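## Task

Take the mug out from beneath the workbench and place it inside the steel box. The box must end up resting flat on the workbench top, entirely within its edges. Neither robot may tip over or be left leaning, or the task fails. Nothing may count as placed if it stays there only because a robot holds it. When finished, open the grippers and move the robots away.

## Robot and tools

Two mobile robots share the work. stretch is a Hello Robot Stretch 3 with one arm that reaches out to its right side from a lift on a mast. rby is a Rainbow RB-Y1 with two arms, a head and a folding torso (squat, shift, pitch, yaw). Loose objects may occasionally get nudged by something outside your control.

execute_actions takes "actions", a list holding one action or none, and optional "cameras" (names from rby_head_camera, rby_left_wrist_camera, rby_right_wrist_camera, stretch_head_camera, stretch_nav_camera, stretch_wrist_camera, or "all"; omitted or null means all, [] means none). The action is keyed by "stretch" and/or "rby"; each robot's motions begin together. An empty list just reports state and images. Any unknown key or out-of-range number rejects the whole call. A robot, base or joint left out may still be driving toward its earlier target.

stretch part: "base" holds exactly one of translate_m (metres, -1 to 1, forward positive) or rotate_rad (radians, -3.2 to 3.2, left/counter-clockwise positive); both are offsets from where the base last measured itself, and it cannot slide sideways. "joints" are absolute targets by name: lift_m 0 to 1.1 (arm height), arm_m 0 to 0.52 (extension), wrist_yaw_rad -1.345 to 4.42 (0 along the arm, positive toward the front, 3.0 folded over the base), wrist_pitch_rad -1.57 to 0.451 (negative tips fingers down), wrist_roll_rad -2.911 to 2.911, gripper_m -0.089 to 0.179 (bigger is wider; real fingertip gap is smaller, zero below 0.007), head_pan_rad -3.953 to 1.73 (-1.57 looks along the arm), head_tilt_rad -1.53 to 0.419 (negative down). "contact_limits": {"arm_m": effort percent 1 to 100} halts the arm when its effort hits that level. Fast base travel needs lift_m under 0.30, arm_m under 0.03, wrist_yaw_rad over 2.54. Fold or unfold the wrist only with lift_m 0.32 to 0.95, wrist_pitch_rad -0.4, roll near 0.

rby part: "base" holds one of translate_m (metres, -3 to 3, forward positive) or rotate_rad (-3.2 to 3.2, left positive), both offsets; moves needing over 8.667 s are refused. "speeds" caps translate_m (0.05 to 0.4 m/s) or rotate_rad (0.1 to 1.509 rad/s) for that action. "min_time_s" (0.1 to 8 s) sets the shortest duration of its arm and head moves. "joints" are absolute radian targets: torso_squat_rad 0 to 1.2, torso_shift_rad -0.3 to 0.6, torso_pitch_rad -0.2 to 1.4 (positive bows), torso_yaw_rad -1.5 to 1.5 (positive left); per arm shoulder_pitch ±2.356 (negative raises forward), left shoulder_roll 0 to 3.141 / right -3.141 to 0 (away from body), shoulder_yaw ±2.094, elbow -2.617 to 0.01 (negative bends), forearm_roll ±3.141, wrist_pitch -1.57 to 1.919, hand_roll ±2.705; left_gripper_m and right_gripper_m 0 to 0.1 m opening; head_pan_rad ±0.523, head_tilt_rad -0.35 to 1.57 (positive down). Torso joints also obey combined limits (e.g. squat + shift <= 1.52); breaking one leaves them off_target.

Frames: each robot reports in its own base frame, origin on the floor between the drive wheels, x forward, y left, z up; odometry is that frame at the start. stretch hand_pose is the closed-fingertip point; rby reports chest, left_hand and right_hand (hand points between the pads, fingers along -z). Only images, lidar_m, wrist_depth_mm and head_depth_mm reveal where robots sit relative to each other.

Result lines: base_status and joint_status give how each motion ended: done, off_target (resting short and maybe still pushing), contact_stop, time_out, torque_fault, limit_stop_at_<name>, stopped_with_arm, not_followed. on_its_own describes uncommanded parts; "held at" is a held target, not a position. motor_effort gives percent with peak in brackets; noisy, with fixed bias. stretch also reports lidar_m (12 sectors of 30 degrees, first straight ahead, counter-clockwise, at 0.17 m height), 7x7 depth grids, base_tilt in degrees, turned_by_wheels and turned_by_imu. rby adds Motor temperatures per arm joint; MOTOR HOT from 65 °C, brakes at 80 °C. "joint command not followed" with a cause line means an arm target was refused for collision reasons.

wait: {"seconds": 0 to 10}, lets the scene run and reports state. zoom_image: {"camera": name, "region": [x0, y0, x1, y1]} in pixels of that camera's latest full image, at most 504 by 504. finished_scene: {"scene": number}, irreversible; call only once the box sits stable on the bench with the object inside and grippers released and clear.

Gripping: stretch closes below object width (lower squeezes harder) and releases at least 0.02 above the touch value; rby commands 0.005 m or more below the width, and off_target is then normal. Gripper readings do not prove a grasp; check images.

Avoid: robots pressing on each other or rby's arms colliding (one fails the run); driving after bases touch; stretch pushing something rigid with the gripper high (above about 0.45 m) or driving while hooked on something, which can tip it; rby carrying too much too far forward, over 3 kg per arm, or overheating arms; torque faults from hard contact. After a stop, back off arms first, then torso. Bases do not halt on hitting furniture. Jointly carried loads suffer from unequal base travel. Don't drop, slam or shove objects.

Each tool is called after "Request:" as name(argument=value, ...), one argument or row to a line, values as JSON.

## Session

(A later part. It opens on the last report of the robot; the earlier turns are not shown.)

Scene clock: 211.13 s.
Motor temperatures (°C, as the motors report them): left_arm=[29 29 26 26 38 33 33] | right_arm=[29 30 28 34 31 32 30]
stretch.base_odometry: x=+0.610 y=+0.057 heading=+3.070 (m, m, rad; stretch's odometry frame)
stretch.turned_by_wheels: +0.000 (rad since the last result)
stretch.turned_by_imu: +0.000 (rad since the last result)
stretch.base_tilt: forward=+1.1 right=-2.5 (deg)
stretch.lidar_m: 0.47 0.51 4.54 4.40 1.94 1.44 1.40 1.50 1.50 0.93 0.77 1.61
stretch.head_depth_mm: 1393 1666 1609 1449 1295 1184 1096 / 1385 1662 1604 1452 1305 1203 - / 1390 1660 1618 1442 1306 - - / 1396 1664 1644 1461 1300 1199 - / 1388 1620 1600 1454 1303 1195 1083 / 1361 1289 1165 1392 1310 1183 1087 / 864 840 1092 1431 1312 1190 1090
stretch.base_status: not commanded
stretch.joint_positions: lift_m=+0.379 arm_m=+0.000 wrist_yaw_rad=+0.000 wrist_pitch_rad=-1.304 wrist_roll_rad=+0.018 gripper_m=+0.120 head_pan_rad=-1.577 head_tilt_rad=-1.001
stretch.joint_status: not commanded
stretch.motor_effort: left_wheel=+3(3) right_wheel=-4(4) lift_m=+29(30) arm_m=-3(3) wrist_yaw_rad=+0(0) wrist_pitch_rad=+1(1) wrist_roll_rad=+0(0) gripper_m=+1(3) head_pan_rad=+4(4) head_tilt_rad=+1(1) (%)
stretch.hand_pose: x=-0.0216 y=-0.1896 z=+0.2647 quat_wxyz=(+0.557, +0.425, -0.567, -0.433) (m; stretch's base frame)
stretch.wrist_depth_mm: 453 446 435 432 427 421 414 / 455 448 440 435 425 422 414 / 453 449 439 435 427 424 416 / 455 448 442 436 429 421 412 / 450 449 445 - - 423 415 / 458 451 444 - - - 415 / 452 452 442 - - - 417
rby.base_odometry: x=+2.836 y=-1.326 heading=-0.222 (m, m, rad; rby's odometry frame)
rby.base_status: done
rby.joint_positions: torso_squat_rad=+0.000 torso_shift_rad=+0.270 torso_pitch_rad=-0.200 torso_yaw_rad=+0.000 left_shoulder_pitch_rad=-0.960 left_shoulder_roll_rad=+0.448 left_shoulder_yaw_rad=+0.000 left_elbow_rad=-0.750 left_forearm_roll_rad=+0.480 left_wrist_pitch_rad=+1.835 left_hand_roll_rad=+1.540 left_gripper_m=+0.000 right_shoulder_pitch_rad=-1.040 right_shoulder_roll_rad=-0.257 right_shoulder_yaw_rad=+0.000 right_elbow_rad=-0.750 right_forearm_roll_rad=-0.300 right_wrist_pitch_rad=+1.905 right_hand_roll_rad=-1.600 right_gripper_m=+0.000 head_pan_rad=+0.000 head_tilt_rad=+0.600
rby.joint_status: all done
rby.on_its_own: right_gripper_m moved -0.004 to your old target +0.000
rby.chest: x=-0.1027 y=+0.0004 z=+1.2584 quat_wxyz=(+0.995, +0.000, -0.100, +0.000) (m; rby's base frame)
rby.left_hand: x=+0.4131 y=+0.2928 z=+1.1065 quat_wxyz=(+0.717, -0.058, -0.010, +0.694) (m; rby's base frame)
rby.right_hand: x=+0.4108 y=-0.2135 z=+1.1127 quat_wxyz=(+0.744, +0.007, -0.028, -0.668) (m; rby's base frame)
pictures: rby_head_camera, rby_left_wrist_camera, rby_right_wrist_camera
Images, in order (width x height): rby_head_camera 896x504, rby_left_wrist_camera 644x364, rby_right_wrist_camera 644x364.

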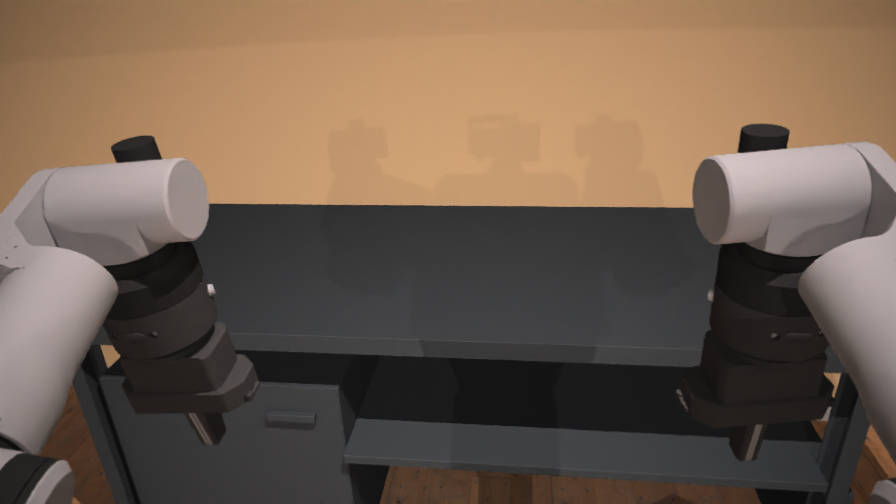

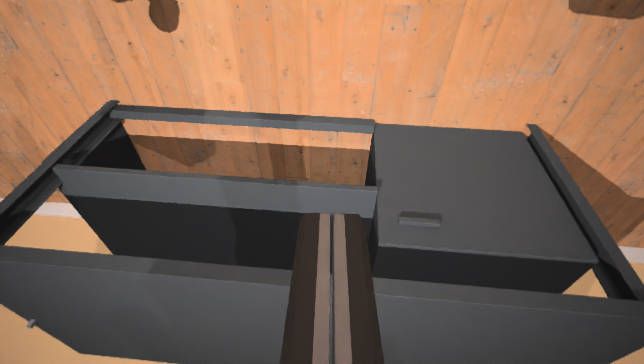

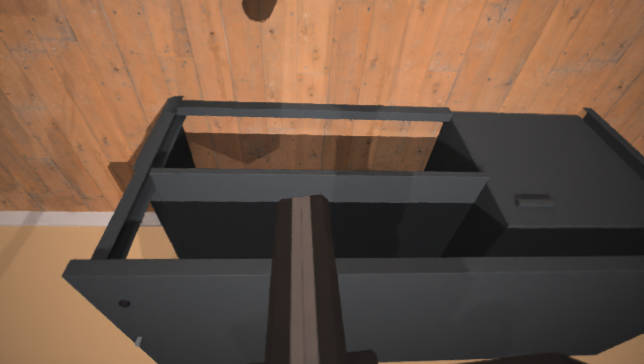

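Request:
execute_actions(
  actions=[
    {"rby":{"base":{"translate_m":-0.25},"joints":{"head_tilt_rad":1.25,"left_gripper_m":0.06,"right_gripper_m":0.06}},"stretch":{"joints":{"head_pan_rad":-0.2,"head_tilt_rad":-0.8}}},
  ],
  cameras=["rby_head_camera","stretch_head_camera","stretch_nav_camera"],
)

Scene clock: 214.03 s.
Motor temperatures (°C, as the motors report them): left_arm=[29 29 26 26 38 33 33] | right_arm=[30 30 28 34 31 32 30]
stretch.base_odometry: x=+0.610 y=+0.057 heading=+3.070 (m, m, rad; stretch's odometry frame)
stretch.turned_by_wheels: +0.000 (rad since the last result)
stretch.turned_by_imu: +0.000 (rad since the last result)
stretch.base_tilt: forward=+1.2 right=-2.4 (deg)
stretch.lidar_m: 0.33 0.87 1.11 4.39 1.93 1.44 1.40 1.49 1.50 0.93 0.32 0.31
stretch.head_depth_mm: 1398 1542 1829 1650 1415 1203 1087 / 1763 1822 1893 1686 1434 1207 1078 / 2872 2461 2009 1678 1434 1229 1076 / 2825 2556 2011 1670 1437 1223 1097 / 2810 2543 2035 1665 1434 1219 1109 / 2714 2554 2023 1683 1432 1249 1110 / 2688 2579 2021 1690 1441 1253 1111
stretch.base_status: not commanded
stretch.joint_positions: lift_m=+0.379 arm_m=+0.000 wrist_yaw_rad=+0.000 wrist_pitch_rad=-1.304 wrist_roll_rad=+0.018 gripper_m=+0.120 head_pan_rad=-0.207 head_tilt_rad=-0.804
stretch.joint_status: all done
stretch.motor_effort: left_wheel=+3(3) right_wheel=-4(4) lift_m=+29(29) arm_m=-3(3) wrist_yaw_rad=+0(1) wrist_pitch_rad=+1(1) wrist_roll_rad=+0(0) gripper_m=+1(1) head_pan_rad=+4(52) head_tilt_rad=+3(27) (%)
stretch.hand_pose: x=-0.0216 y=-0.1896 z=+0.2647 quat_wxyz=(+0.557, +0.425, -0.567, -0.433) (m; stretch's base frame)
stretch.wrist_depth_mm: 446 442 442 437 427 417 417 / 271 313 436 435 429 420 413 / 280 372 439 434 430 429 410 / 327 443 437 430 430 418 418 / 387 449 441 - - 421 416 / 446 444 441 - - - 415 / 454 445 443 - - - 414
rby.base_odometry: x=+2.592 y=-1.271 heading=-0.222 (m, m, rad; rby's odometry frame)
rby.base_status: done
rby.joint_positions: torso_squat_rad=+0.000 torso_shift_rad=+0.270 torso_pitch_rad=-0.200 torso_yaw_rad=+0.000 left_shoulder_pitch_rad=-0.960 left_shoulder_roll_rad=+0.448 left_shoulder_yaw_rad=+0.000 left_elbow_rad=-0.750 left_forearm_roll_rad=+0.480 left_wrist_pitch_rad=+1.835 left_hand_roll_rad=+1.540 left_gripper_m=+0.060 right_shoulder_pitch_rad=-1.040 right_shoulder_roll_rad=-0.257 right_shoulder_yaw_rad=+0.000 right_elbow_rad=-0.750 right_forearm_roll_rad=-0.300 right_wrist_pitch_rad=+1.905 right_hand_roll_rad=-1.600 right_gripper_m=+0.060 head_pan_rad=+0.000 head_tilt_rad=+1.250
rby.joint_status: all done
rby.chest: x=-0.1028 y=+0.0004 z=+1.2584 quat_wxyz=(+0.995, +0.000, -0.100, +0.000) (m; rby's base frame)
rby.left_hand: x=+0.4131 y=+0.2927 z=+1.1067 quat_wxyz=(+0.717, -0.058, -0.010, +0.694) (m; rby's base frame)
rby.right_hand: x=+0.4108 y=-0.2135 z=+1.1128 quat_wxyz=(+0.744, +0.007, -0.028, -0.668) (m; rby's base frame)
pictures: rby_head_camera, stretch_head_camera (sideways: a quarter turn clockwise sets it upright), stretch_nav_camera (sideways: a quarter turn counterclockwise sets it upright)
Images, in order (width x height): rby_head_camera 896x504, stretch_head_camera 896x504, stretch_nav_camera 672x504.

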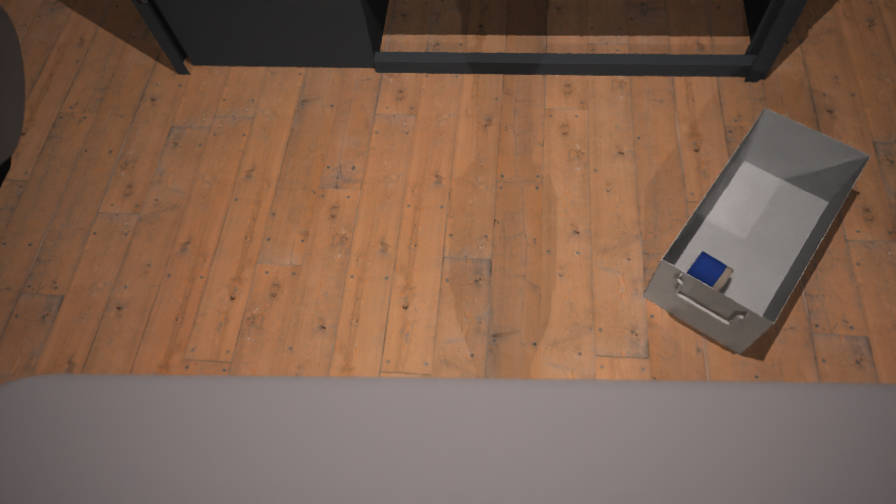

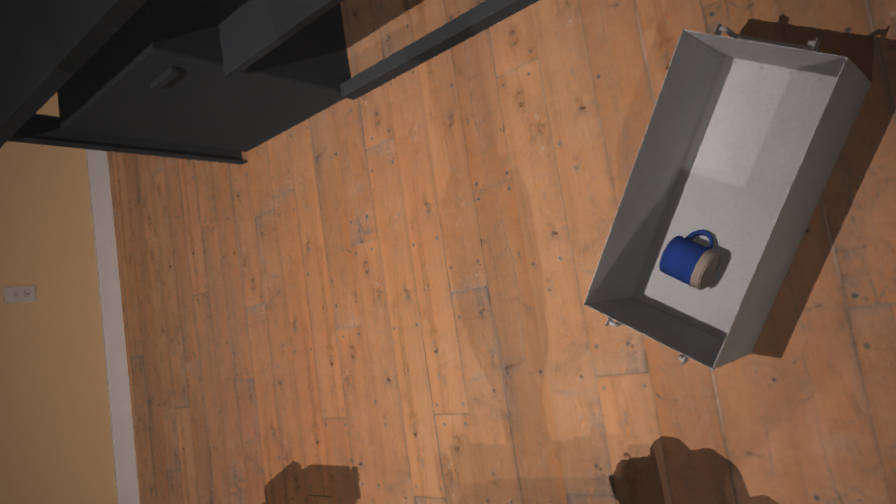

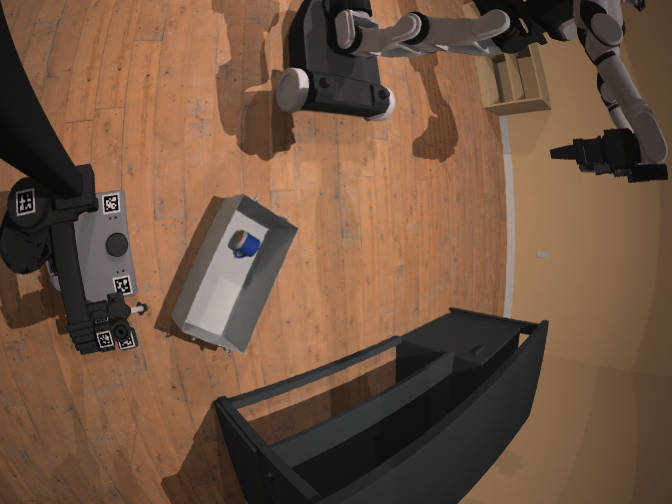

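Request:
execute_actions(
  actions=[
    {"rby":{"base":{"translate_m":-0.15},"joints":{"head_tilt_rad":0.6,"left_gripper_m":0.05,"right_gripper_m":0.05,"torso_squat_rad":0.9,"torso_shift_rad":0.3,"torso_pitch_rad":0.66,"left_shoulder_pitch_rad":-1.08,"right_shoulder_pitch_rad":-1.08,"left_shoulder_roll_rad":0.313,"right_shoulder_roll_rad":-0.313,"left_shoulder_yaw_rad":0.016,"right_shoulder_yaw_rad":-0.016,"left_elbow_rad":-0.42,"right_elbow_rad":-0.42,"left_forearm_roll_rad":0.32,"right_forearm_roll_rad":-0.32,"left_wrist_pitch_rad":0.8,"right_wrist_pitch_rad":0.8,"left_hand_roll_rad":1.57,"right_hand_roll_rad":-1.57}},"stretch":{"base":{"translate_m":-0.9},"joints":{"head_pan_rad":0.2,"head_tilt_rad":-0.5}}},
  ],
  cameras=["rby_head_camera","stretch_nav_camera"],
)

Scene clock: 232.60 s.
Motor temperatures (°C, as the motors report them): left_arm=[29 28 26 26 38 33 33] | right_arm=[29 29 28 34 30 32 30]
stretch.base_odometry: x=+1.507 y=-0.007 heading=+3.070 (m, m, rad; stretch's odometry frame)
stretch.turned_by_wheels: +0.000 (rad since the last result)
stretch.turned_by_imu: +0.000 (rad since the last result)
stretch.base_tilt: forward=+1.1 right=-2.5 (deg)
stretch.lidar_m: 1.12 1.74 4.55 1.75 0.69 0.52 0.50 0.55 0.78 1.43 1.49 1.11
stretch.head_depth_mm: 3238 3586 3425 2354 1689 1412 1231 / 3287 3634 3437 2389 1732 1482 1241 / 3409 3739 3272 2382 1692 1474 1241 / 3435 3688 3109 2314 1848 1485 1241 / 3551 1665 2012 2203 1828 1482 1239 / 3603 1757 2189 2107 1853 1489 1248 / 3670 - 3521 2131 1846 1488 1260
stretch.base_status: done
stretch.joint_positions: lift_m=+0.379 arm_m=+0.000 wrist_yaw_rad=+0.000 wrist_pitch_rad=-1.304 wrist_roll_rad=+0.018 gripper_m=+0.120 head_pan_rad=+0.193 head_tilt_rad=-0.507
stretch.joint_status: all done
stretch.motor_effort: left_wheel=+3(5) right_wheel=-3(10) lift_m=+30(29) arm_m=-3(3) wrist_yaw_rad=+0(0) wrist_pitch_rad=+1(1) wrist_roll_rad=+0(0) gripper_m=+1(0) head_pan_rad=+4(36) head_tilt_rad=+4(34) (%)
stretch.hand_pose: x=-0.0216 y=-0.1896 z=+0.2647 quat_wxyz=(+0.557, +0.425, -0.567, -0.433) (m; stretch's base frame)
stretch.wrist_depth_mm: 454 447 442 429 427 417 414 / 453 450 440 428 432 420 416 / 453 446 441 435 430 420 417 / 455 449 442 431 428 421 415 / 451 450 443 - - 421 414 / 457 448 443 - - - 420 / 455 450 446 - - - 414
rby.base_odometry: x=+2.446 y=-1.238 heading=-0.222 (m, m, rad; rby's odometry frame)
rby.base_status: done
rby.joint_positions: torso_squat_rad=+0.900 torso_shift_rad=+0.300 torso_pitch_rad=+0.660 torso_yaw_rad=+0.000 left_shoulder_pitch_rad=-1.080 left_shoulder_roll_rad=+0.313 left_shoulder_yaw_rad=+0.016 left_elbow_rad=-0.420 left_forearm_roll_rad=+0.320 left_wrist_pitch_rad=+0.800 left_hand_roll_rad=+1.570 left_gripper_m=+0.050 right_shoulder_pitch_rad=-1.080 right_shoulder_roll_rad=-0.313 right_shoulder_yaw_rad=-0.016 right_elbow_rad=-0.420 right_forearm_roll_rad=-0.320 right_wrist_pitch_rad=+0.800 right_hand_roll_rad=-1.570 right_gripper_m=+0.050 head_pan_rad=+0.000 head_tilt_rad=+0.600
rby.joint_status: all done
rby.chest: x=+0.0904 y=+0.0002 z=+0.9406 quat_wxyz=(+0.946, +0.000, +0.324, +0.000) (m; rby's base frame)
rby.left_hand: x=+0.4603 y=+0.2555 z=+0.3429 quat_wxyz=(+0.707, -0.013, -0.012, +0.707) (m; rby's base frame)
rby.right_hand: x=+0.4598 y=-0.2555 z=+0.3427 quat_wxyz=(+0.707, +0.013, -0.012, -0.707) (m; rby's base frame)
pictures: rby_head_camera, stretch_nav_camera (sideways: a quarter turn counterclockwise sets it upright)
Images, in order (width x height): rby_head_camera 896x504, stretch_nav_camera 672x504.

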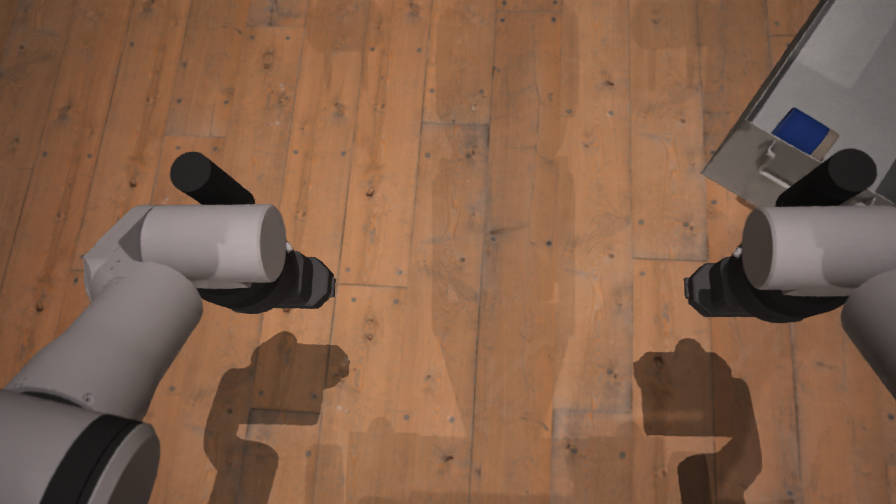

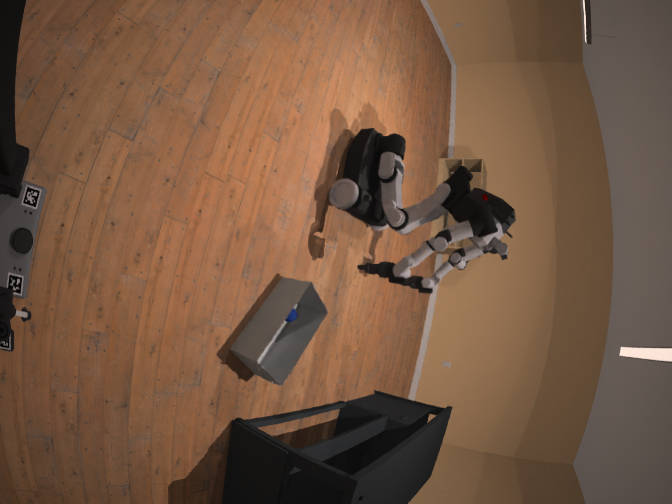

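Request:
execute_actions(
  actions=[
    {"rby":{"base":{"rotate_rad":-1.3},"joints":{"left_wrist_pitch_rad":0.825,"right_wrist_pitch_rad":0.825,"left_shoulder_roll_rad":0.308,"right_shoulder_roll_rad":-0.308,"head_tilt_rad":0.0}},"stretch":{"base":{"rotate_rad":-1.5}}},
  ],
  cameras=["rby_head_camera","stretch_nav_camera"],
)

Scene clock: 237.90 s.
Motor temperatures (°C, as the motors report them): left_arm=[29 28 26 26 37 33 33] | right_arm=[29 29 28 34 30 32 30]
stretch.base_odometry: x=+1.507 y=-0.007 heading=+1.570 (m, m, rad; stretch's odometry frame)
stretch.turned_by_wheels: -1.500 (rad since the last result)
stretch.turned_by_imu: -1.486 (rad since the last result)
stretch.base_tilt: forward=+1.2 right=-2.4 (deg)
stretch.lidar_m: 1.42 1.51 1.11 1.16 1.96 4.50 1.44 0.65 0.51 0.50 0.56 0.84
stretch.head_depth_mm: 1125 1221 1348 1488 1648 1467 1227 / 1159 1258 1381 1543 1688 1472 1234 / 1187 1292 1432 1618 1760 1464 1245 / 1215 1338 1470 1653 1805 1476 1254 / 1251 1387 1535 1737 1842 1489 1254 / 1287 1415 1586 1794 1837 1497 1246 / 1328 1481 1645 1870 1851 1498 1247
stretch.base_status: done
stretch.joint_positions: lift_m=+0.379 arm_m=+0.000 wrist_yaw_rad=+0.000 wrist_pitch_rad=-1.304 wrist_roll_rad=+0.018 gripper_m=+0.120 head_pan_rad=+0.193 head_tilt_rad=-0.507
stretch.joint_status: not commanded
stretch.motor_effort: left_wheel=+4(10) right_wheel=-5(10) lift_m=+29(30) arm_m=-3(3) wrist_yaw_rad=+1(1) wrist_pitch_rad=+1(1) wrist_roll_rad=+0(0) gripper_m=+1(1) head_pan_rad=+4(4) head_tilt_rad=+4(4) (%)
stretch.hand_pose: x=-0.0216 y=-0.1896 z=+0.2647 quat_wxyz=(+0.557, +0.425, -0.567, -0.433) (m; stretch's base frame)
stretch.wrist_depth_mm: 454 445 436 434 425 415 412 / 449 446 436 436 426 416 412 / 453 448 444 434 432 419 416 / 447 447 435 430 426 418 420 / 451 452 440 - - 416 418 / 455 446 444 - - - 413 / 457 441 442 - - - 415
rby.base_odometry: x=+2.446 y=-1.238 heading=-1.521 (m, m, rad; rby's odometry frame)
rby.base_status: done
rby.joint_positions: torso_squat_rad=+0.900 torso_shift_rad=+0.300 torso_pitch_rad=+0.660 torso_yaw_rad=+0.000 left_shoulder_pitch_rad=-1.080 left_shoulder_roll_rad=+0.308 left_shoulder_yaw_rad=+0.016 left_elbow_rad=-0.420 left_forearm_roll_rad=+0.320 left_wrist_pitch_rad=+0.825 left_hand_roll_rad=+1.570 left_gripper_m=+0.050 right_shoulder_pitch_rad=-1.080 right_shoulder_roll_rad=-0.308 right_shoulder_yaw_rad=-0.016 right_elbow_rad=-0.420 right_forearm_roll_rad=-0.320 right_wrist_pitch_rad=+0.825 right_hand_roll_rad=-1.570 right_gripper_m=+0.050 head_pan_rad=+0.000 head_tilt_rad=+0.000
rby.joint_status: all done
rby.chest: x=+0.0904 y=+0.0002 z=+0.9406 quat_wxyz=(+0.946, +0.000, +0.324, +0.000) (m; rby's base frame)
rby.left_hand: x=+0.4537 y=+0.2521 z=+0.3421 quat_wxyz=(+0.708, -0.005, -0.001, +0.706) (m; rby's base frame)
rby.right_hand: x=+0.4533 y=-0.2520 z=+0.3421 quat_wxyz=(+0.708, +0.005, -0.001, -0.706) (m; rby's base frame)
pictures: rby_head_camera, stretch_nav_camera (sideways: a quarter turn counterclockwise sets it upright)
Images, in order (width x height): rby_head_camera 896x504, stretch_nav_camera 672x504.

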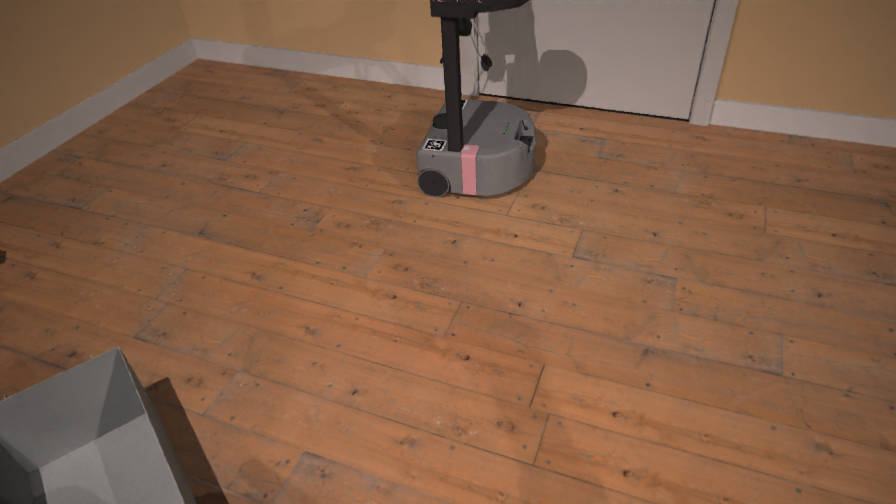

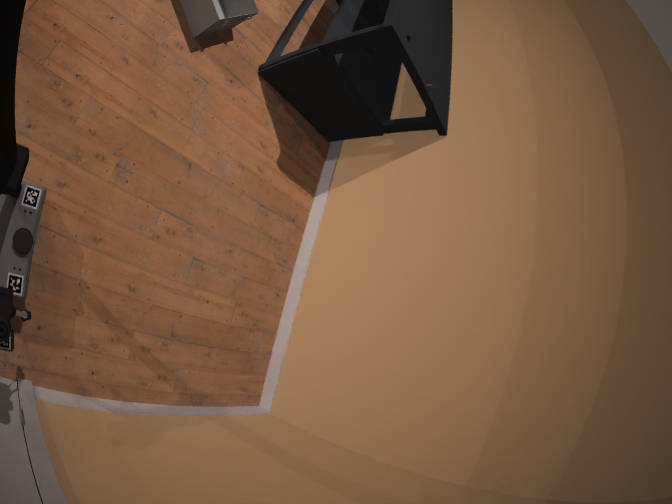

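Request:
execute_actions(
  actions=[
    {"rby":{"base":{"translate_m":1.5},"speeds":{"translate_m":0.2}},"stretch":{"base":{"translate_m":1.0},"joints":{"head_pan_rad":2.3,"head_tilt_rad":-0.5}}},
  ],
  cameras=["rby_head_camera","stretch_nav_camera"],
)

action 0: stretch: "joints": head_pan_rad = 2.3 is out of range -3.953 to 1.73

Request:
execute_actions(
  actions=[
    {"rby":{"base":{"translate_m":1.5},"speeds":{"translate_m":0.2}},"stretch":{"base":{"translate_m":1.0},"joints":{"head_pan_rad":-3.6,"head_tilt_rad":-0.6}}},
  ],
  cameras=["rby_head_camera","stretch_nav_camera"],
)

Scene clock: 250.60 s.
Motor temperatures (°C, as the motors report them): left_arm=[29 28 26 26 37 33 33] | right_arm=[29 29 28 34 29 32 30]
stretch.base_odometry: x=+1.508 y=+0.993 heading=+1.571 (m, m, rad; stretch's odometry frame)
stretch.turned_by_wheels: +0.000 (rad since the last result)
stretch.turned_by_imu: -0.003 (rad since the last result)
stretch.base_tilt: forward=+1.0 right=-2.4 (deg)
stretch.lidar_m: 0.43 0.46 0.69 1.07 4.33 1.08 1.47 0.81 0.64 0.63 0.55 0.43
stretch.head_depth_mm: - - 2794 2066 1668 1383 1204 / - - 2844 2020 1660 1395 1183 / - - 2856 1758 1631 1375 1192 / - 1375 2487 1660 1536 1395 1196 / - 984 1040 1469 1639 1401 1195 / - 1066 2604 1069 1636 1408 1190 / - 1290 2623 2129 1606 1398 1200
stretch.base_status: done
stretch.joint_positions: lift_m=+0.379 arm_m=+0.000 wrist_yaw_rad=+0.000 wrist_pitch_rad=-1.304 wrist_roll_rad=+0.018 gripper_m=+0.120 head_pan_rad=-3.593 head_tilt_rad=-0.593
stretch.joint_status: all done
stretch.motor_effort: left_wheel=+3(12) right_wheel=-5(6) lift_m=+29(29) arm_m=-3(3) wrist_yaw_rad=+1(1) wrist_pitch_rad=+1(1) wrist_roll_rad=+0(0) gripper_m=+1(0) head_pan_rad=-5(52) head_tilt_rad=-5(20) (%)
stretch.hand_pose: x=-0.0216 y=-0.1896 z=+0.2647 quat_wxyz=(+0.557, +0.425, -0.567, -0.433) (m; stretch's base frame)
stretch.wrist_depth_mm: 428 448 440 433 430 420 413 / 443 447 437 430 429 416 416 / 455 443 439 431 429 419 415 / 449 449 439 430 430 418 415 / 456 450 439 - - 423 416 / 452 450 445 - - - 414 / 452 451 442 - - - 413
rby.base_odometry: x=+2.521 y=-2.736 heading=-1.520 (m, m, rad; rby's odometry frame)
rby.base_status: done
rby.joint_positions: torso_squat_rad=+0.900 torso_shift_rad=+0.300 torso_pitch_rad=+0.660 torso_yaw_rad=+0.000 left_shoulder_pitch_rad=-1.080 left_shoulder_roll_rad=+0.308 left_shoulder_yaw_rad=+0.016 left_elbow_rad=-0.420 left_forearm_roll_rad=+0.320 left_wrist_pitch_rad=+0.825 left_hand_roll_rad=+1.570 left_gripper_m=+0.050 right_shoulder_pitch_rad=-1.080 right_shoulder_roll_rad=-0.308 right_shoulder_yaw_rad=-0.016 right_elbow_rad=-0.420 right_forearm_roll_rad=-0.320 right_wrist_pitch_rad=+0.825 right_hand_roll_rad=-1.570 right_gripper_m=+0.050 head_pan_rad=+0.000 head_tilt_rad=+0.000
rby.joint_status: not commanded
rby.chest: x=+0.0904 y=+0.0002 z=+0.9406 quat_wxyz=(+0.946, +0.000, +0.324, +0.000) (m; rby's base frame)
rby.left_hand: x=+0.4538 y=+0.2520 z=+0.3422 quat_wxyz=(+0.708, -0.005, -0.001, +0.706) (m; rby's base frame)
rby.right_hand: x=+0.4533 y=-0.2520 z=+0.3421 quat_wxyz=(+0.708, +0.005, -0.001, -0.706) (m; rby's base frame)
pictures: rby_head_camera, stretch_nav_camera (sideways: a quarter turn counterclockwise sets it upright)
Images, in order (width x height): rby_head_camera 896x504, stretch_nav_camera 672x504.

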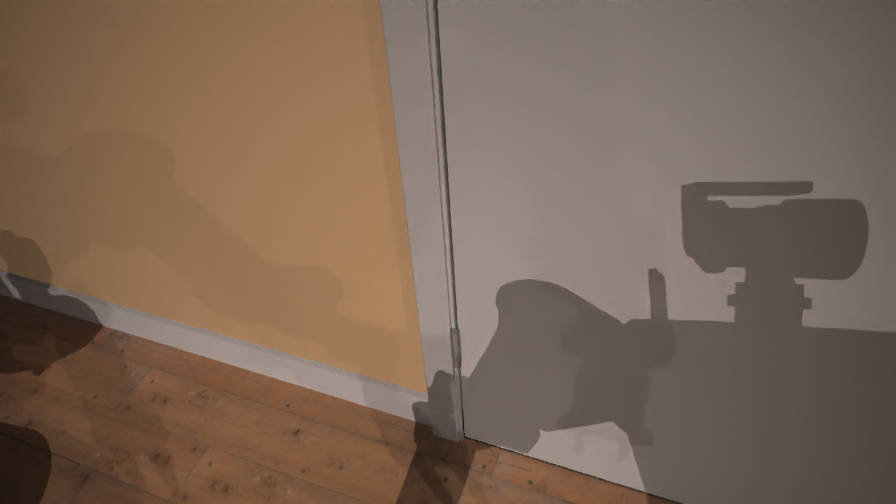

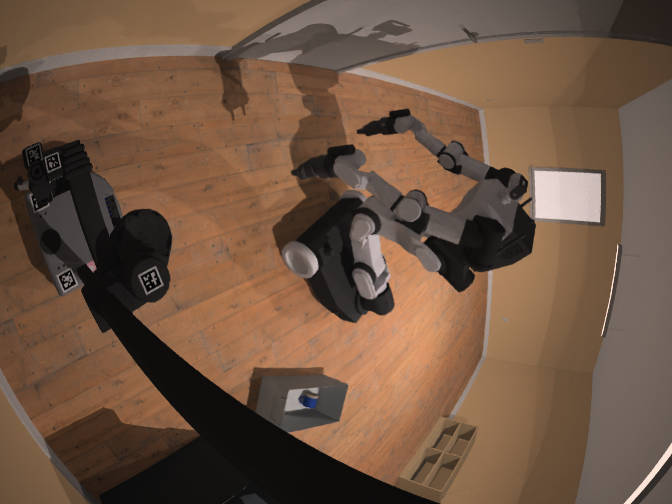

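Request:
execute_actions(
  actions=[
    {"rby":{"base":{"rotate_rad":2.28},"joints":{"head_tilt_rad":0.1}}},
  ],
  cameras=["rby_head_camera","stretch_nav_camera"],
)

Scene clock: 256.27 s.
Motor temperatures (°C, as the motors report them): left_arm=[29 28 26 26 37 33 33] | right_arm=[29 28 28 34 29 32 30]
stretch.base_odometry: x=+1.508 y=+0.993 heading=+1.571 (m, m, rad; stretch's odometry frame)
stretch.turned_by_wheels: +0.000 (rad since the last result)
stretch.turned_by_imu: -0.001 (rad since the last result)
stretch.base_tilt: forward=+1.1 right=-2.5 (deg)
stretch.lidar_m: 0.43 0.46 0.69 1.07 4.33 1.06 1.10 0.81 0.64 0.63 0.55 0.43
stretch.head_depth_mm: - - 2821 2085 1659 1391 1208 / - - 2576 1225 1621 1377 1182 / - 3529 1512 1982 1678 1391 1184 / - 1014 1211 1744 1624 1406 1197 / - 1092 1356 1605 1517 1398 1196 / - - 2514 1668 1603 1397 1196 / - - 2914 1662 1624 1406 1200
stretch.base_status: not commanded
stretch.joint_positions: lift_m=+0.379 arm_m=+0.000 wrist_yaw_rad=+0.000 wrist_pitch_rad=-1.304 wrist_roll_rad=+0.018 gripper_m=+0.120 head_pan_rad=-3.593 head_tilt_rad=-0.593
stretch.joint_status: not commanded
stretch.motor_effort: left_wheel=+4(4) right_wheel=-6(5) lift_m=+29(29) arm_m=-3(3) wrist_yaw_rad=+0(1) wrist_pitch_rad=+1(1) wrist_roll_rad=+0(0) gripper_m=+1(0) head_pan_rad=-4(4) head_tilt_rad=-6(5) (%)
stretch.hand_pose: x=-0.0216 y=-0.1896 z=+0.2647 quat_wxyz=(+0.557, +0.425, -0.567, -0.433) (m; stretch's base frame)
stretch.wrist_depth_mm: 431 451 441 436 428 420 412 / 445 446 437 439 431 418 415 / 450 451 441 432 428 421 419 / 453 449 440 437 426 415 416 / 453 449 441 - - 421 414 / 454 446 440 - - - 414 / 453 446 447 - - - 415
rby.base_odometry: x=+2.521 y=-2.736 heading=+0.759 (m, m, rad; rby's odometry frame)
rby.base_status: done
rby.joint_positions: torso_squat_rad=+0.900 torso_shift_rad=+0.300 torso_pitch_rad=+0.660 torso_yaw_rad=+0.000 left_shoulder_pitch_rad=-1.080 left_shoulder_roll_rad=+0.308 left_shoulder_yaw_rad=+0.016 left_elbow_rad=-0.420 left_forearm_roll_rad=+0.320 left_wrist_pitch_rad=+0.825 left_hand_roll_rad=+1.570 left_gripper_m=+0.050 right_shoulder_pitch_rad=-1.080 right_shoulder_roll_rad=-0.308 right_shoulder_yaw_rad=-0.016 right_elbow_rad=-0.420 right_forearm_roll_rad=-0.320 right_wrist_pitch_rad=+0.825 right_hand_roll_rad=-1.570 right_gripper_m=+0.050 head_pan_rad=+0.000 head_tilt_rad=+0.100
rby.joint_status: all done
rby.chest: x=+0.0904 y=+0.0002 z=+0.9406 quat_wxyz=(+0.946, +0.000, +0.324, +0.000) (m; rby's base frame)
rby.left_hand: x=+0.4538 y=+0.2521 z=+0.3422 quat_wxyz=(+0.708, -0.005, -0.001, +0.706) (m; rby's base frame)
rby.right_hand: x=+0.4533 y=-0.2520 z=+0.3421 quat_wxyz=(+0.708, +0.005, -0.001, -0.706) (m; rby's base frame)
pictures: rby_head_camera, stretch_nav_camera (sideways: a quarter turn counterclockwise sets it upright)
Images, in order (width x height): rby_head_camera 896x504, stretch_nav_camera 672x504.

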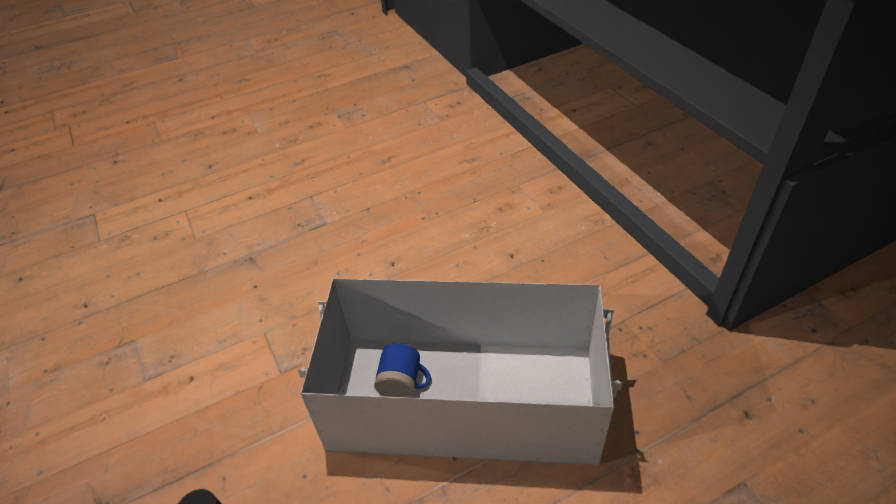

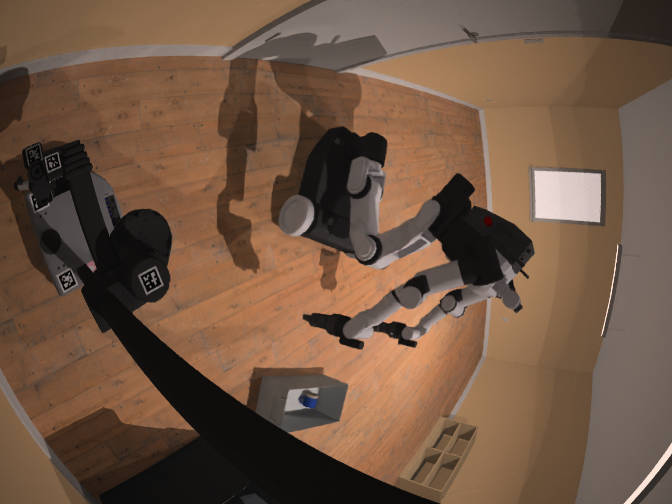

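Request:
execute_actions(
  actions=[
    {"rby":{"base":{"rotate_rad":0.14}}},
  ],
  cameras=[],
)

Request:
execute_actions(
  actions=[
    {"rby":{"base":{"translate_m":0.51},"joints":{"head_tilt_rad":0.6}}},
  ],
  cameras=[],
)

Request:
execute_actions(
  actions=[
    {"rby":{"base":{"rotate_rad":-0.14},"joints":{"torso_squat_rad":1.0}}},
  ],
  cameras=["rby_head_camera","rby_left_wrist_camera","rby_right_wrist_camera"],
)

Scene clock: 259.63 s.
Motor temperatures (°C, as the motors report them): left_arm=[29 28 26 26 37 33 33] | right_arm=[29 28 28 34 29 32 30]
stretch.base_odometry: x=+1.508 y=+0.993 heading=+1.571 (m, m, rad; stretch's odometry frame)
stretch.turned_by_wheels: +0.000 (rad since the last result)
stretch.turned_by_imu: +0.000 (rad since the last result)
stretch.base_tilt: forward=+1.0 right=-2.5 (deg)
stretch.lidar_m: 0.43 0.46 0.68 1.06 4.31 1.06 1.15 0.82 0.64 0.63 0.55 0.43
stretch.head_depth_mm: - - 2808 2024 1657 1389 1210 / - - 2587 1284 1681 1377 1185 / - - 1145 2107 1670 1391 1189 / - 1012 2515 1873 1627 1396 1192 / - 1131 1338 1620 1560 1398 1188 / - - 1359 1669 1575 1402 1194 / - - 2744 1639 1609 1399 1196
stretch.base_status: not commanded
stretch.joint_positions: lift_m=+0.379 arm_m=+0.000 wrist_yaw_rad=+0.000 wrist_pitch_rad=-1.304 wrist_roll_rad=+0.018 gripper_m=+0.120 head_pan_rad=-3.593 head_tilt_rad=-0.593
stretch.joint_status: not commanded
stretch.motor_effort: left_wheel=+4(4) right_wheel=-5(5) lift_m=+29(29) arm_m=-3(3) wrist_yaw_rad=+1(0) wrist_pitch_rad=+1(1) wrist_roll_rad=+0(0) gripper_m=+1(3) head_pan_rad=-4(4) head_tilt_rad=-5(5) (%)
stretch.hand_pose: x=-0.0216 y=-0.1896 z=+0.2647 quat_wxyz=(+0.557, +0.425, -0.567, -0.433) (m; stretch's base frame)
stretch.wrist_depth_mm: 429 442 436 433 429 418 416 / 447 449 438 431 428 421 415 / 448 447 439 434 425 421 409 / 453 448 444 434 428 419 416 / 455 453 442 - - 422 417 / 453 446 442 - - - 420 / 457 448 443 - - - 413
rby.base_odometry: x=+2.521 y=-2.736 heading=+0.898 (m, m, rad; rby's odometry frame)
rby.base_status: done
rby.joint_positions: torso_squat_rad=+0.900 torso_shift_rad=+0.300 torso_pitch_rad=+0.660 torso_yaw_rad=+0.000 left_shoulder_pitch_rad=-1.080 left_shoulder_roll_rad=+0.308 left_shoulder_yaw_rad=+0.016 left_elbow_rad=-0.420 left_forearm_roll_rad=+0.320 left_wrist_pitch_rad=+0.825 left_hand_roll_rad=+1.570 left_gripper_m=+0.050 right_shoulder_pitch_rad=-1.080 right_shoulder_roll_rad=-0.308 right_shoulder_yaw_rad=-0.016 right_elbow_rad=-0.420 right_forearm_roll_rad=-0.320 right_wrist_pitch_rad=+0.825 right_hand_roll_rad=-1.570 right_gripper_m=+0.050 head_pan_rad=+0.000 head_tilt_rad=+0.100
rby.joint_status: not commanded
rby.chest: x=+0.0904 y=+0.0002 z=+0.9406 quat_wxyz=(+0.946, +0.000, +0.324, +0.000) (m; rby's base frame)
rby.left_hand: x=+0.4538 y=+0.2520 z=+0.3422 quat_wxyz=(+0.708, -0.005, -0.001, +0.706) (m; rby's base frame)
rby.right_hand: x=+0.4533 y=-0.2520 z=+0.3421 quat_wxyz=(+0.708, +0.005, -0.001, -0.706) (m; rby's base frame)
pictures: none
No camera images: the call's "cameras" was empty. Leave "cameras" out to get every camera's image.

Scene clock: 262.40 s.
Motor temperatures (°C, as the motors report them): left_arm=[29 28 26 26 37 33 33] | right_arm=[29 28 28 34 29 32 30]
stretch.base_odometry: x=+1.508 y=+0.993 heading=+1.571 (m, m, rad; stretch's odometry frame)
stretch.turned_by_wheels: +0.000 (rad since the last result)
stretch.turned_by_imu: +0.000 (rad since the last result)
stretch.base_tilt: forward=+1.2 right=-2.4 (deg)
stretch.lidar_m: 0.43 0.46 0.68 1.07 1.10 1.08 1.71 0.81 0.64 0.64 0.55 0.43
stretch.head_depth_mm: - 1122 2562 1890 1623 1380 1212 / - 1234 1304 1615 1532 1379 1186 / - - 2570 1601 1561 1394 1187 / - - 2850 1665 1586 1400 1197 / - - 2862 2132 1635 1402 1193 / - - 2871 2139 1669 1400 1200 / - - 2909 2141 1712 1403 1198
stretch.base_status: not commanded
stretch.joint_positions: lift_m=+0.379 arm_m=+0.000 wrist_yaw_rad=+0.000 wrist_pitch_rad=-1.304 wrist_roll_rad=+0.018 gripper_m=+0.120 head_pan_rad=-3.593 head_tilt_rad=-0.593
stretch.joint_status: not commanded
stretch.motor_effort: left_wheel=+4(3) right_wheel=-5(5) lift_m=+30(30) arm_m=-3(3) wrist_yaw_rad=+1(0) wrist_pitch_rad=+1(1) wrist_roll_rad=+0(0) gripper_m=+1(2) head_pan_rad=-4(4) head_tilt_rad=-5(5) (%)
stretch.hand_pose: x=-0.0216 y=-0.1896 z=+0.2647 quat_wxyz=(+0.557, +0.425, -0.567, -0.433) (m; stretch's base frame)
stretch.wrist_depth_mm: 432 449 442 428 426 419 416 / 447 448 440 433 426 419 417 / 445 447 441 431 429 424 415 / 450 447 441 432 426 422 417 / 452 448 440 - - 421 417 / 457 448 437 - - - 417 / 455 447 440 - - - 411
rby.base_odometry: x=+2.839 y=-2.337 heading=+0.897 (m, m, rad; rby's odometry frame)
rby.base_status: done
rby.joint_positions: torso_squat_rad=+0.900 torso_shift_rad=+0.300 torso_pitch_rad=+0.660 torso_yaw_rad=+0.000 left_shoulder_pitch_rad=-1.080 left_shoulder_roll_rad=+0.308 left_shoulder_yaw_rad=+0.016 left_elbow_rad=-0.420 left_forearm_roll_rad=+0.320 left_wrist_pitch_rad=+0.825 left_hand_roll_rad=+1.570 left_gripper_m=+0.050 right_shoulder_pitch_rad=-1.080 right_shoulder_roll_rad=-0.308 right_shoulder_yaw_rad=-0.016 right_elbow_rad=-0.420 right_forearm_roll_rad=-0.320 right_wrist_pitch_rad=+0.825 right_hand_roll_rad=-1.570 right_gripper_m=+0.050 head_pan_rad=+0.000 head_tilt_rad=+0.600
rby.joint_status: all done
rby.chest: x=+0.0903 y=+0.0002 z=+0.9406 quat_wxyz=(+0.946, +0.000, +0.324, +0.000) (m; rby's base frame)
rby.left_hand: x=+0.4538 y=+0.2520 z=+0.3423 quat_wxyz=(+0.708, -0.005, -0.001, +0.706) (m; rby's base frame)
rby.right_hand: x=+0.4534 y=-0.2519 z=+0.3421 quat_wxyz=(+0.708, +0.005, -0.001, -0.706) (m; rby's base frame)
pictures: none
No camera images: the call's "cameras" was empty. Leave "cameras" out to get every camera's image.

Scene clock: 263.80 s.
Motor temperatures (°C, as the motors report them): left_arm=[29 28 26 26 37 33 33] | right_arm=[29 28 28 34 29 32 30]
stretch.base_odometry: x=+1.508 y=+0.993 heading=+1.571 (m, m, rad; stretch's odometry frame)
stretch.turned_by_wheels: +0.000 (rad since the last result)
stretch.turned_by_imu: +0.000 (rad since the last result)
stretch.base_tilt: forward=+1.1 right=-2.4 (deg)
stretch.lidar_m: 0.43 0.46 0.69 1.07 1.10 1.09 1.70 0.81 0.64 0.63 0.55 0.43
stretch.head_depth_mm: - 1101 2441 1893 1649 1387 1202 / - 1244 1331 1602 1507 1384 1192 / - - 1389 1633 1566 1394 1189 / - - 2879 1658 1603 1400 1190 / - - 2890 2033 1647 1398 1192 / - - 2879 2149 1689 1395 1197 / - - 2849 2118 1700 1410 1201
stretch.base_status: not commanded
stretch.joint_positions: lift_m=+0.379 arm_m=+0.000 wrist_yaw_rad=+0.000 wrist_pitch_rad=-1.304 wrist_roll_rad=+0.018 gripper_m=+0.120 head_pan_rad=-3.593 head_tilt_rad=-0.593
stretch.joint_status: not commanded
stretch.motor_effort: left_wheel=+4(4) right_wheel=-5(5) lift_m=+29(30) arm_m=-3(3) wrist_yaw_rad=-1(0) wrist_pitch_rad=+1(1) wrist_roll_rad=+0(0) gripper_m=+2(1) head_pan_rad=-4(4) head_tilt_rad=-4(5) (%)
stretch.hand_pose: x=-0.0216 y=-0.1896 z=+0.2647 quat_wxyz=(+0.557, +0.425, -0.567, -0.433) (m; stretch's base frame)
stretch.wrist_depth_mm: 430 445 441 432 427 421 413 / 446 448 440 435 427 425 414 / 452 449 437 435 427 422 417 / 452 452 441 436 424 422 416 / 454 446 444 - - 420 414 / 460 443 445 - - - 413 / 452 452 442 - - - 417
rby.base_odometry: x=+2.839 y=-2.337 heading=+0.758 (m, m, rad; rby's odometry frame)
rby.base_status: done
rby.joint_positions: torso_squat_rad=+1.000 torso_shift_rad=+0.300 torso_pitch_rad=+0.660 torso_yaw_rad=+0.000 left_shoulder_pitch_rad=-1.080 left_shoulder_roll_rad=+0.308 left_shoulder_yaw_rad=+0.016 left_elbow_rad=-0.420 left_forearm_roll_rad=+0.320 left_wrist_pitch_rad=+0.825 left_hand_roll_rad=+1.570 left_gripper_m=+0.050 right_shoulder_pitch_rad=-1.080 right_shoulder_roll_rad=-0.308 right_shoulder_yaw_rad=-0.016 right_elbow_rad=-0.420 right_forearm_roll_rad=-0.320 right_wrist_pitch_rad=+0.825 right_hand_roll_rad=-1.570 right_gripper_m=+0.050 head_pan_rad=+0.000 head_tilt_rad=+0.600
rby.joint_status: all done
rby.chest: x=+0.0735 y=+0.0001 z=+0.8863 quat_wxyz=(+0.946, +0.000, +0.324, +0.000) (m; rby's base frame)
rby.left_hand: x=+0.4369 y=+0.2520 z=+0.2879 quat_wxyz=(+0.708, -0.005, -0.001, +0.706) (m; rby's base frame)
rby.right_hand: x=+0.4364 y=-0.2520 z=+0.2878 quat_wxyz=(+0.708, +0.005, -0.001, -0.706) (m; rby's base frame)
pictures: rby_head_camera, rby_left_wrist_camera, rby_right_wrist_camera
Images, in order (width x height): rby_head_camera 896x504, rby_left_wrist_camera 644x364, rby_right_wrist_camera 644x364.

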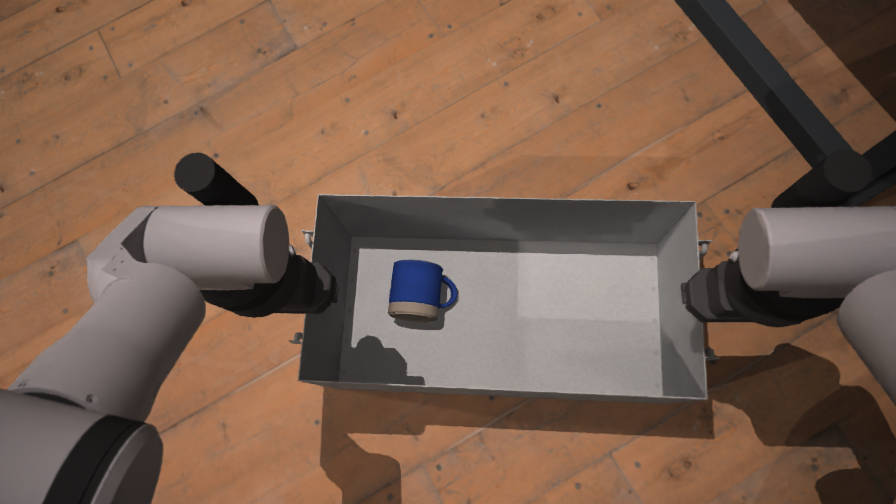

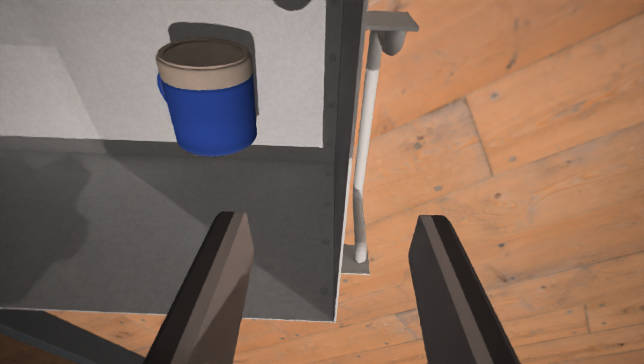

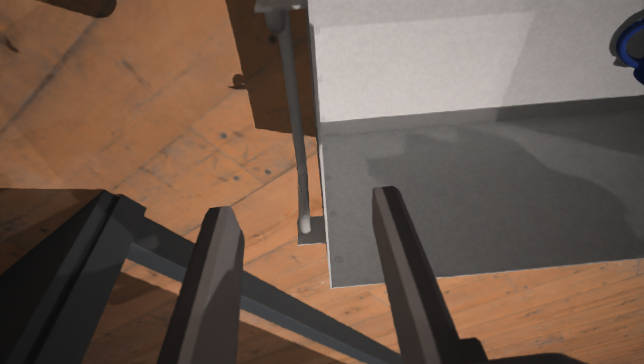

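Request:
execute_actions(
  actions=[
    {"rby":{"base":{"rotate_rad":0.014},"joints":{"torso_squat_rad":1.08}}},
  ],
  cameras=[],
)

Request:
execute_actions(
  actions=[
    {"rby":{"base":{"translate_m":0.03},"joints":{"torso_squat_rad":1.14,"left_gripper_m":0.03,"right_gripper_m":0.03}}},
  ],
  cameras=["rby_head_camera","rby_left_wrist_camera","rby_right_wrist_camera"],
)

Scene clock: 266.53 s.
Motor temperatures (°C, as the motors report them): left_arm=[28 28 26 26 37 33 33] | right_arm=[29 28 28 34 29 32 30]
stretch.base_odometry: x=+1.508 y=+0.993 heading=+1.571 (m, m, rad; stretch's odometry frame)
stretch.turned_by_wheels: +0.000 (rad since the last result)
stretch.turned_by_imu: +0.000 (rad since the last result)
stretch.base_tilt: forward=+1.0 right=-2.5 (deg)
stretch.lidar_m: 0.43 0.46 0.69 1.07 1.10 1.09 1.70 0.82 0.64 0.64 0.55 0.43
stretch.head_depth_mm: - 1123 1500 1522 1663 1375 1204 / - 1311 1333 1577 1495 1381 1183 / - - 1386 1617 1568 1387 1194 / - - 2850 1658 1591 1395 1189 / - - 2884 2041 1639 1399 1191 / - - 2919 2127 1701 1398 1192 / - - 2916 2152 1687 1394 1203
stretch.base_status: not commanded
stretch.joint_positions: lift_m=+0.379 arm_m=+0.000 wrist_yaw_rad=+0.000 wrist_pitch_rad=-1.304 wrist_roll_rad=+0.018 gripper_m=+0.120 head_pan_rad=-3.593 head_tilt_rad=-0.593
stretch.joint_status: not commanded
stretch.motor_effort: left_wheel=+4(4) right_wheel=-5(5) lift_m=+29(29) arm_m=-3(3) wrist_yaw_rad=+1(0) wrist_pitch_rad=+1(1) wrist_roll_rad=+1(0) gripper_m=+2(1) head_pan_rad=-4(4) head_tilt_rad=-5(5) (%)
stretch.hand_pose: x=-0.0216 y=-0.1896 z=+0.2647 quat_wxyz=(+0.557, +0.425, -0.567, -0.433) (m; stretch's base frame)
stretch.wrist_depth_mm: 435 448 442 430 429 419 414 / 448 449 436 431 426 418 412 / 449 449 442 434 429 419 414 / 449 450 438 434 428 422 415 / 454 449 440 - - 421 413 / 458 446 444 - - - 419 / 457 448 441 - - - 413
rby.base_odometry: x=+2.839 y=-2.337 heading=+0.773 (m, m, rad; rby's odometry frame)
rby.base_status: done
rby.joint_positions: torso_squat_rad=+1.080 torso_shift_rad=+0.300 torso_pitch_rad=+0.660 torso_yaw_rad=+0.000 left_shoulder_pitch_rad=-1.080 left_shoulder_roll_rad=+0.308 left_shoulder_yaw_rad=+0.016 left_elbow_rad=-0.420 left_forearm_roll_rad=+0.320 left_wrist_pitch_rad=+0.825 left_hand_roll_rad=+1.570 left_gripper_m=+0.050 right_shoulder_pitch_rad=-1.080 right_shoulder_roll_rad=-0.308 right_shoulder_yaw_rad=-0.016 right_elbow_rad=-0.420 right_forearm_roll_rad=-0.320 right_wrist_pitch_rad=+0.825 right_hand_roll_rad=-1.570 right_gripper_m=+0.050 head_pan_rad=+0.000 head_tilt_rad=+0.600
rby.joint_status: all done
rby.chest: x=+0.0592 y=+0.0001 z=+0.8401 quat_wxyz=(+0.946, +0.000, +0.324, +0.000) (m; rby's base frame)
rby.left_hand: x=+0.4226 y=+0.2520 z=+0.2418 quat_wxyz=(+0.708, -0.005, -0.001, +0.706) (m; rby's base frame)
rby.right_hand: x=+0.4221 y=-0.2521 z=+0.2416 quat_wxyz=(+0.708, +0.005, -0.001, -0.706) (m; rby's base frame)
pictures: none
No camera images: the call's "cameras" was empty. Leave "cameras" out to get every camera's image.

Scene clock: 267.57 s.
Motor temperatures (°C, as the motors report them): left_arm=[28 28 26 26 37 33 33] | right_arm=[29 28 28 34 29 32 30]
stretch.base_odometry: x=+1.508 y=+0.993 heading=+1.571 (m, m, rad; stretch's odometry frame)
stretch.turned_by_wheels: +0.000 (rad since the last result)
stretch.turned_by_imu: +0.000 (rad since the last result)
stretch.base_tilt: forward=+1.2 right=-2.4 (deg)
stretch.lidar_m: 0.43 0.46 0.69 1.07 1.10 1.09 1.71 0.81 0.64 0.64 0.55 0.43
stretch.head_depth_mm: - 1173 1252 1514 1622 1391 1215 / - - 1326 1581 1510 1384 1185 / - - 2463 1622 1576 1390 1191 / - - 2887 1650 1611 1400 1195 / - - 2869 2101 1651 1404 1196 / - - 2926 2109 1693 1404 1202 / - - 2894 2138 1693 1397 1203
stretch.base_status: not commanded
stretch.joint_positions: lift_m=+0.379 arm_m=+0.000 wrist_yaw_rad=+0.000 wrist_pitch_rad=-1.304 wrist_roll_rad=+0.018 gripper_m=+0.120 head_pan_rad=-3.593 head_tilt_rad=-0.593
stretch.joint_status: not commanded
stretch.motor_effort: left_wheel=+4(3) right_wheel=-5(5) lift_m=+30(29) arm_m=-3(3) wrist_yaw_rad=+1(0) wrist_pitch_rad=+1(1) wrist_roll_rad=+0(0) gripper_m=+0(1) head_pan_rad=-5(4) head_tilt_rad=-4(5) (%)
stretch.hand_pose: x=-0.0216 y=-0.1896 z=+0.2647 quat_wxyz=(+0.557, +0.425, -0.567, -0.433) (m; stretch's base frame)
stretch.wrist_depth_mm: 435 443 440 438 427 418 417 / 446 447 440 434 430 421 416 / 455 449 439 434 426 422 416 / 453 450 440 429 428 417 417 / 455 447 441 - - 417 410 / 452 443 435 - - - 417 / 454 445 441 - - - 414
rby.base_odometry: x=+2.860 y=-2.316 heading=+0.773 (m, m, rad; rby's odometry frame)
rby.base_status: done
rby.joint_positions: torso_squat_rad=+1.140 torso_shift_rad=+0.300 torso_pitch_rad=+0.660 torso_yaw_rad=+0.000 left_shoulder_pitch_rad=-1.080 left_shoulder_roll_rad=+0.308 left_shoulder_yaw_rad=+0.016 left_elbow_rad=-0.420 left_forearm_roll_rad=+0.320 left_wrist_pitch_rad=+0.825 left_hand_roll_rad=+1.570 left_gripper_m=+0.030 right_shoulder_pitch_rad=-1.080 right_shoulder_roll_rad=-0.308 right_shoulder_yaw_rad=-0.016 right_elbow_rad=-0.420 right_forearm_roll_rad=-0.320 right_wrist_pitch_rad=+0.825 right_hand_roll_rad=-1.570 right_gripper_m=+0.030 head_pan_rad=+0.000 head_tilt_rad=+0.600
rby.joint_status: all done
rby.chest: x=+0.0481 y=+0.0001 z=+0.8042 quat_wxyz=(+0.946, +0.000, +0.324, +0.000) (m; rby's base frame)
rby.left_hand: x=+0.4115 y=+0.2519 z=+0.2058 quat_wxyz=(+0.708, -0.005, -0.001, +0.706) (m; rby's base frame)
rby.right_hand: x=+0.4111 y=-0.2521 z=+0.2057 quat_wxyz=(+0.708, +0.005, -0.001, -0.706) (m; rby's base frame)
pictures: rby_head_camera, rby_left_wrist_camera, rby_right_wrist_camera
Images, in order (width x height): rby_head_camera 896x504, rby_left_wrist_camera 644x364, rby_right_wrist_camera 644x364.

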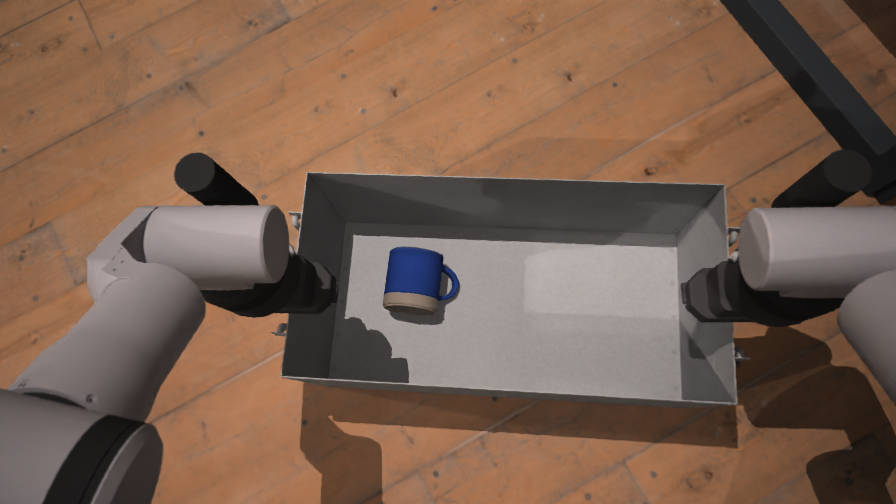

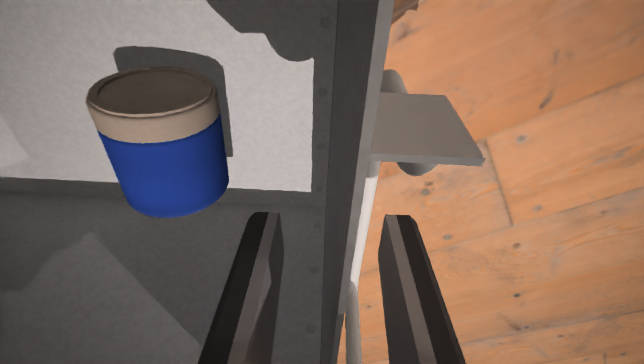

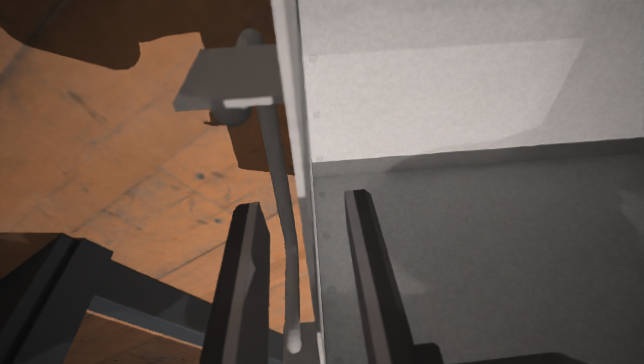

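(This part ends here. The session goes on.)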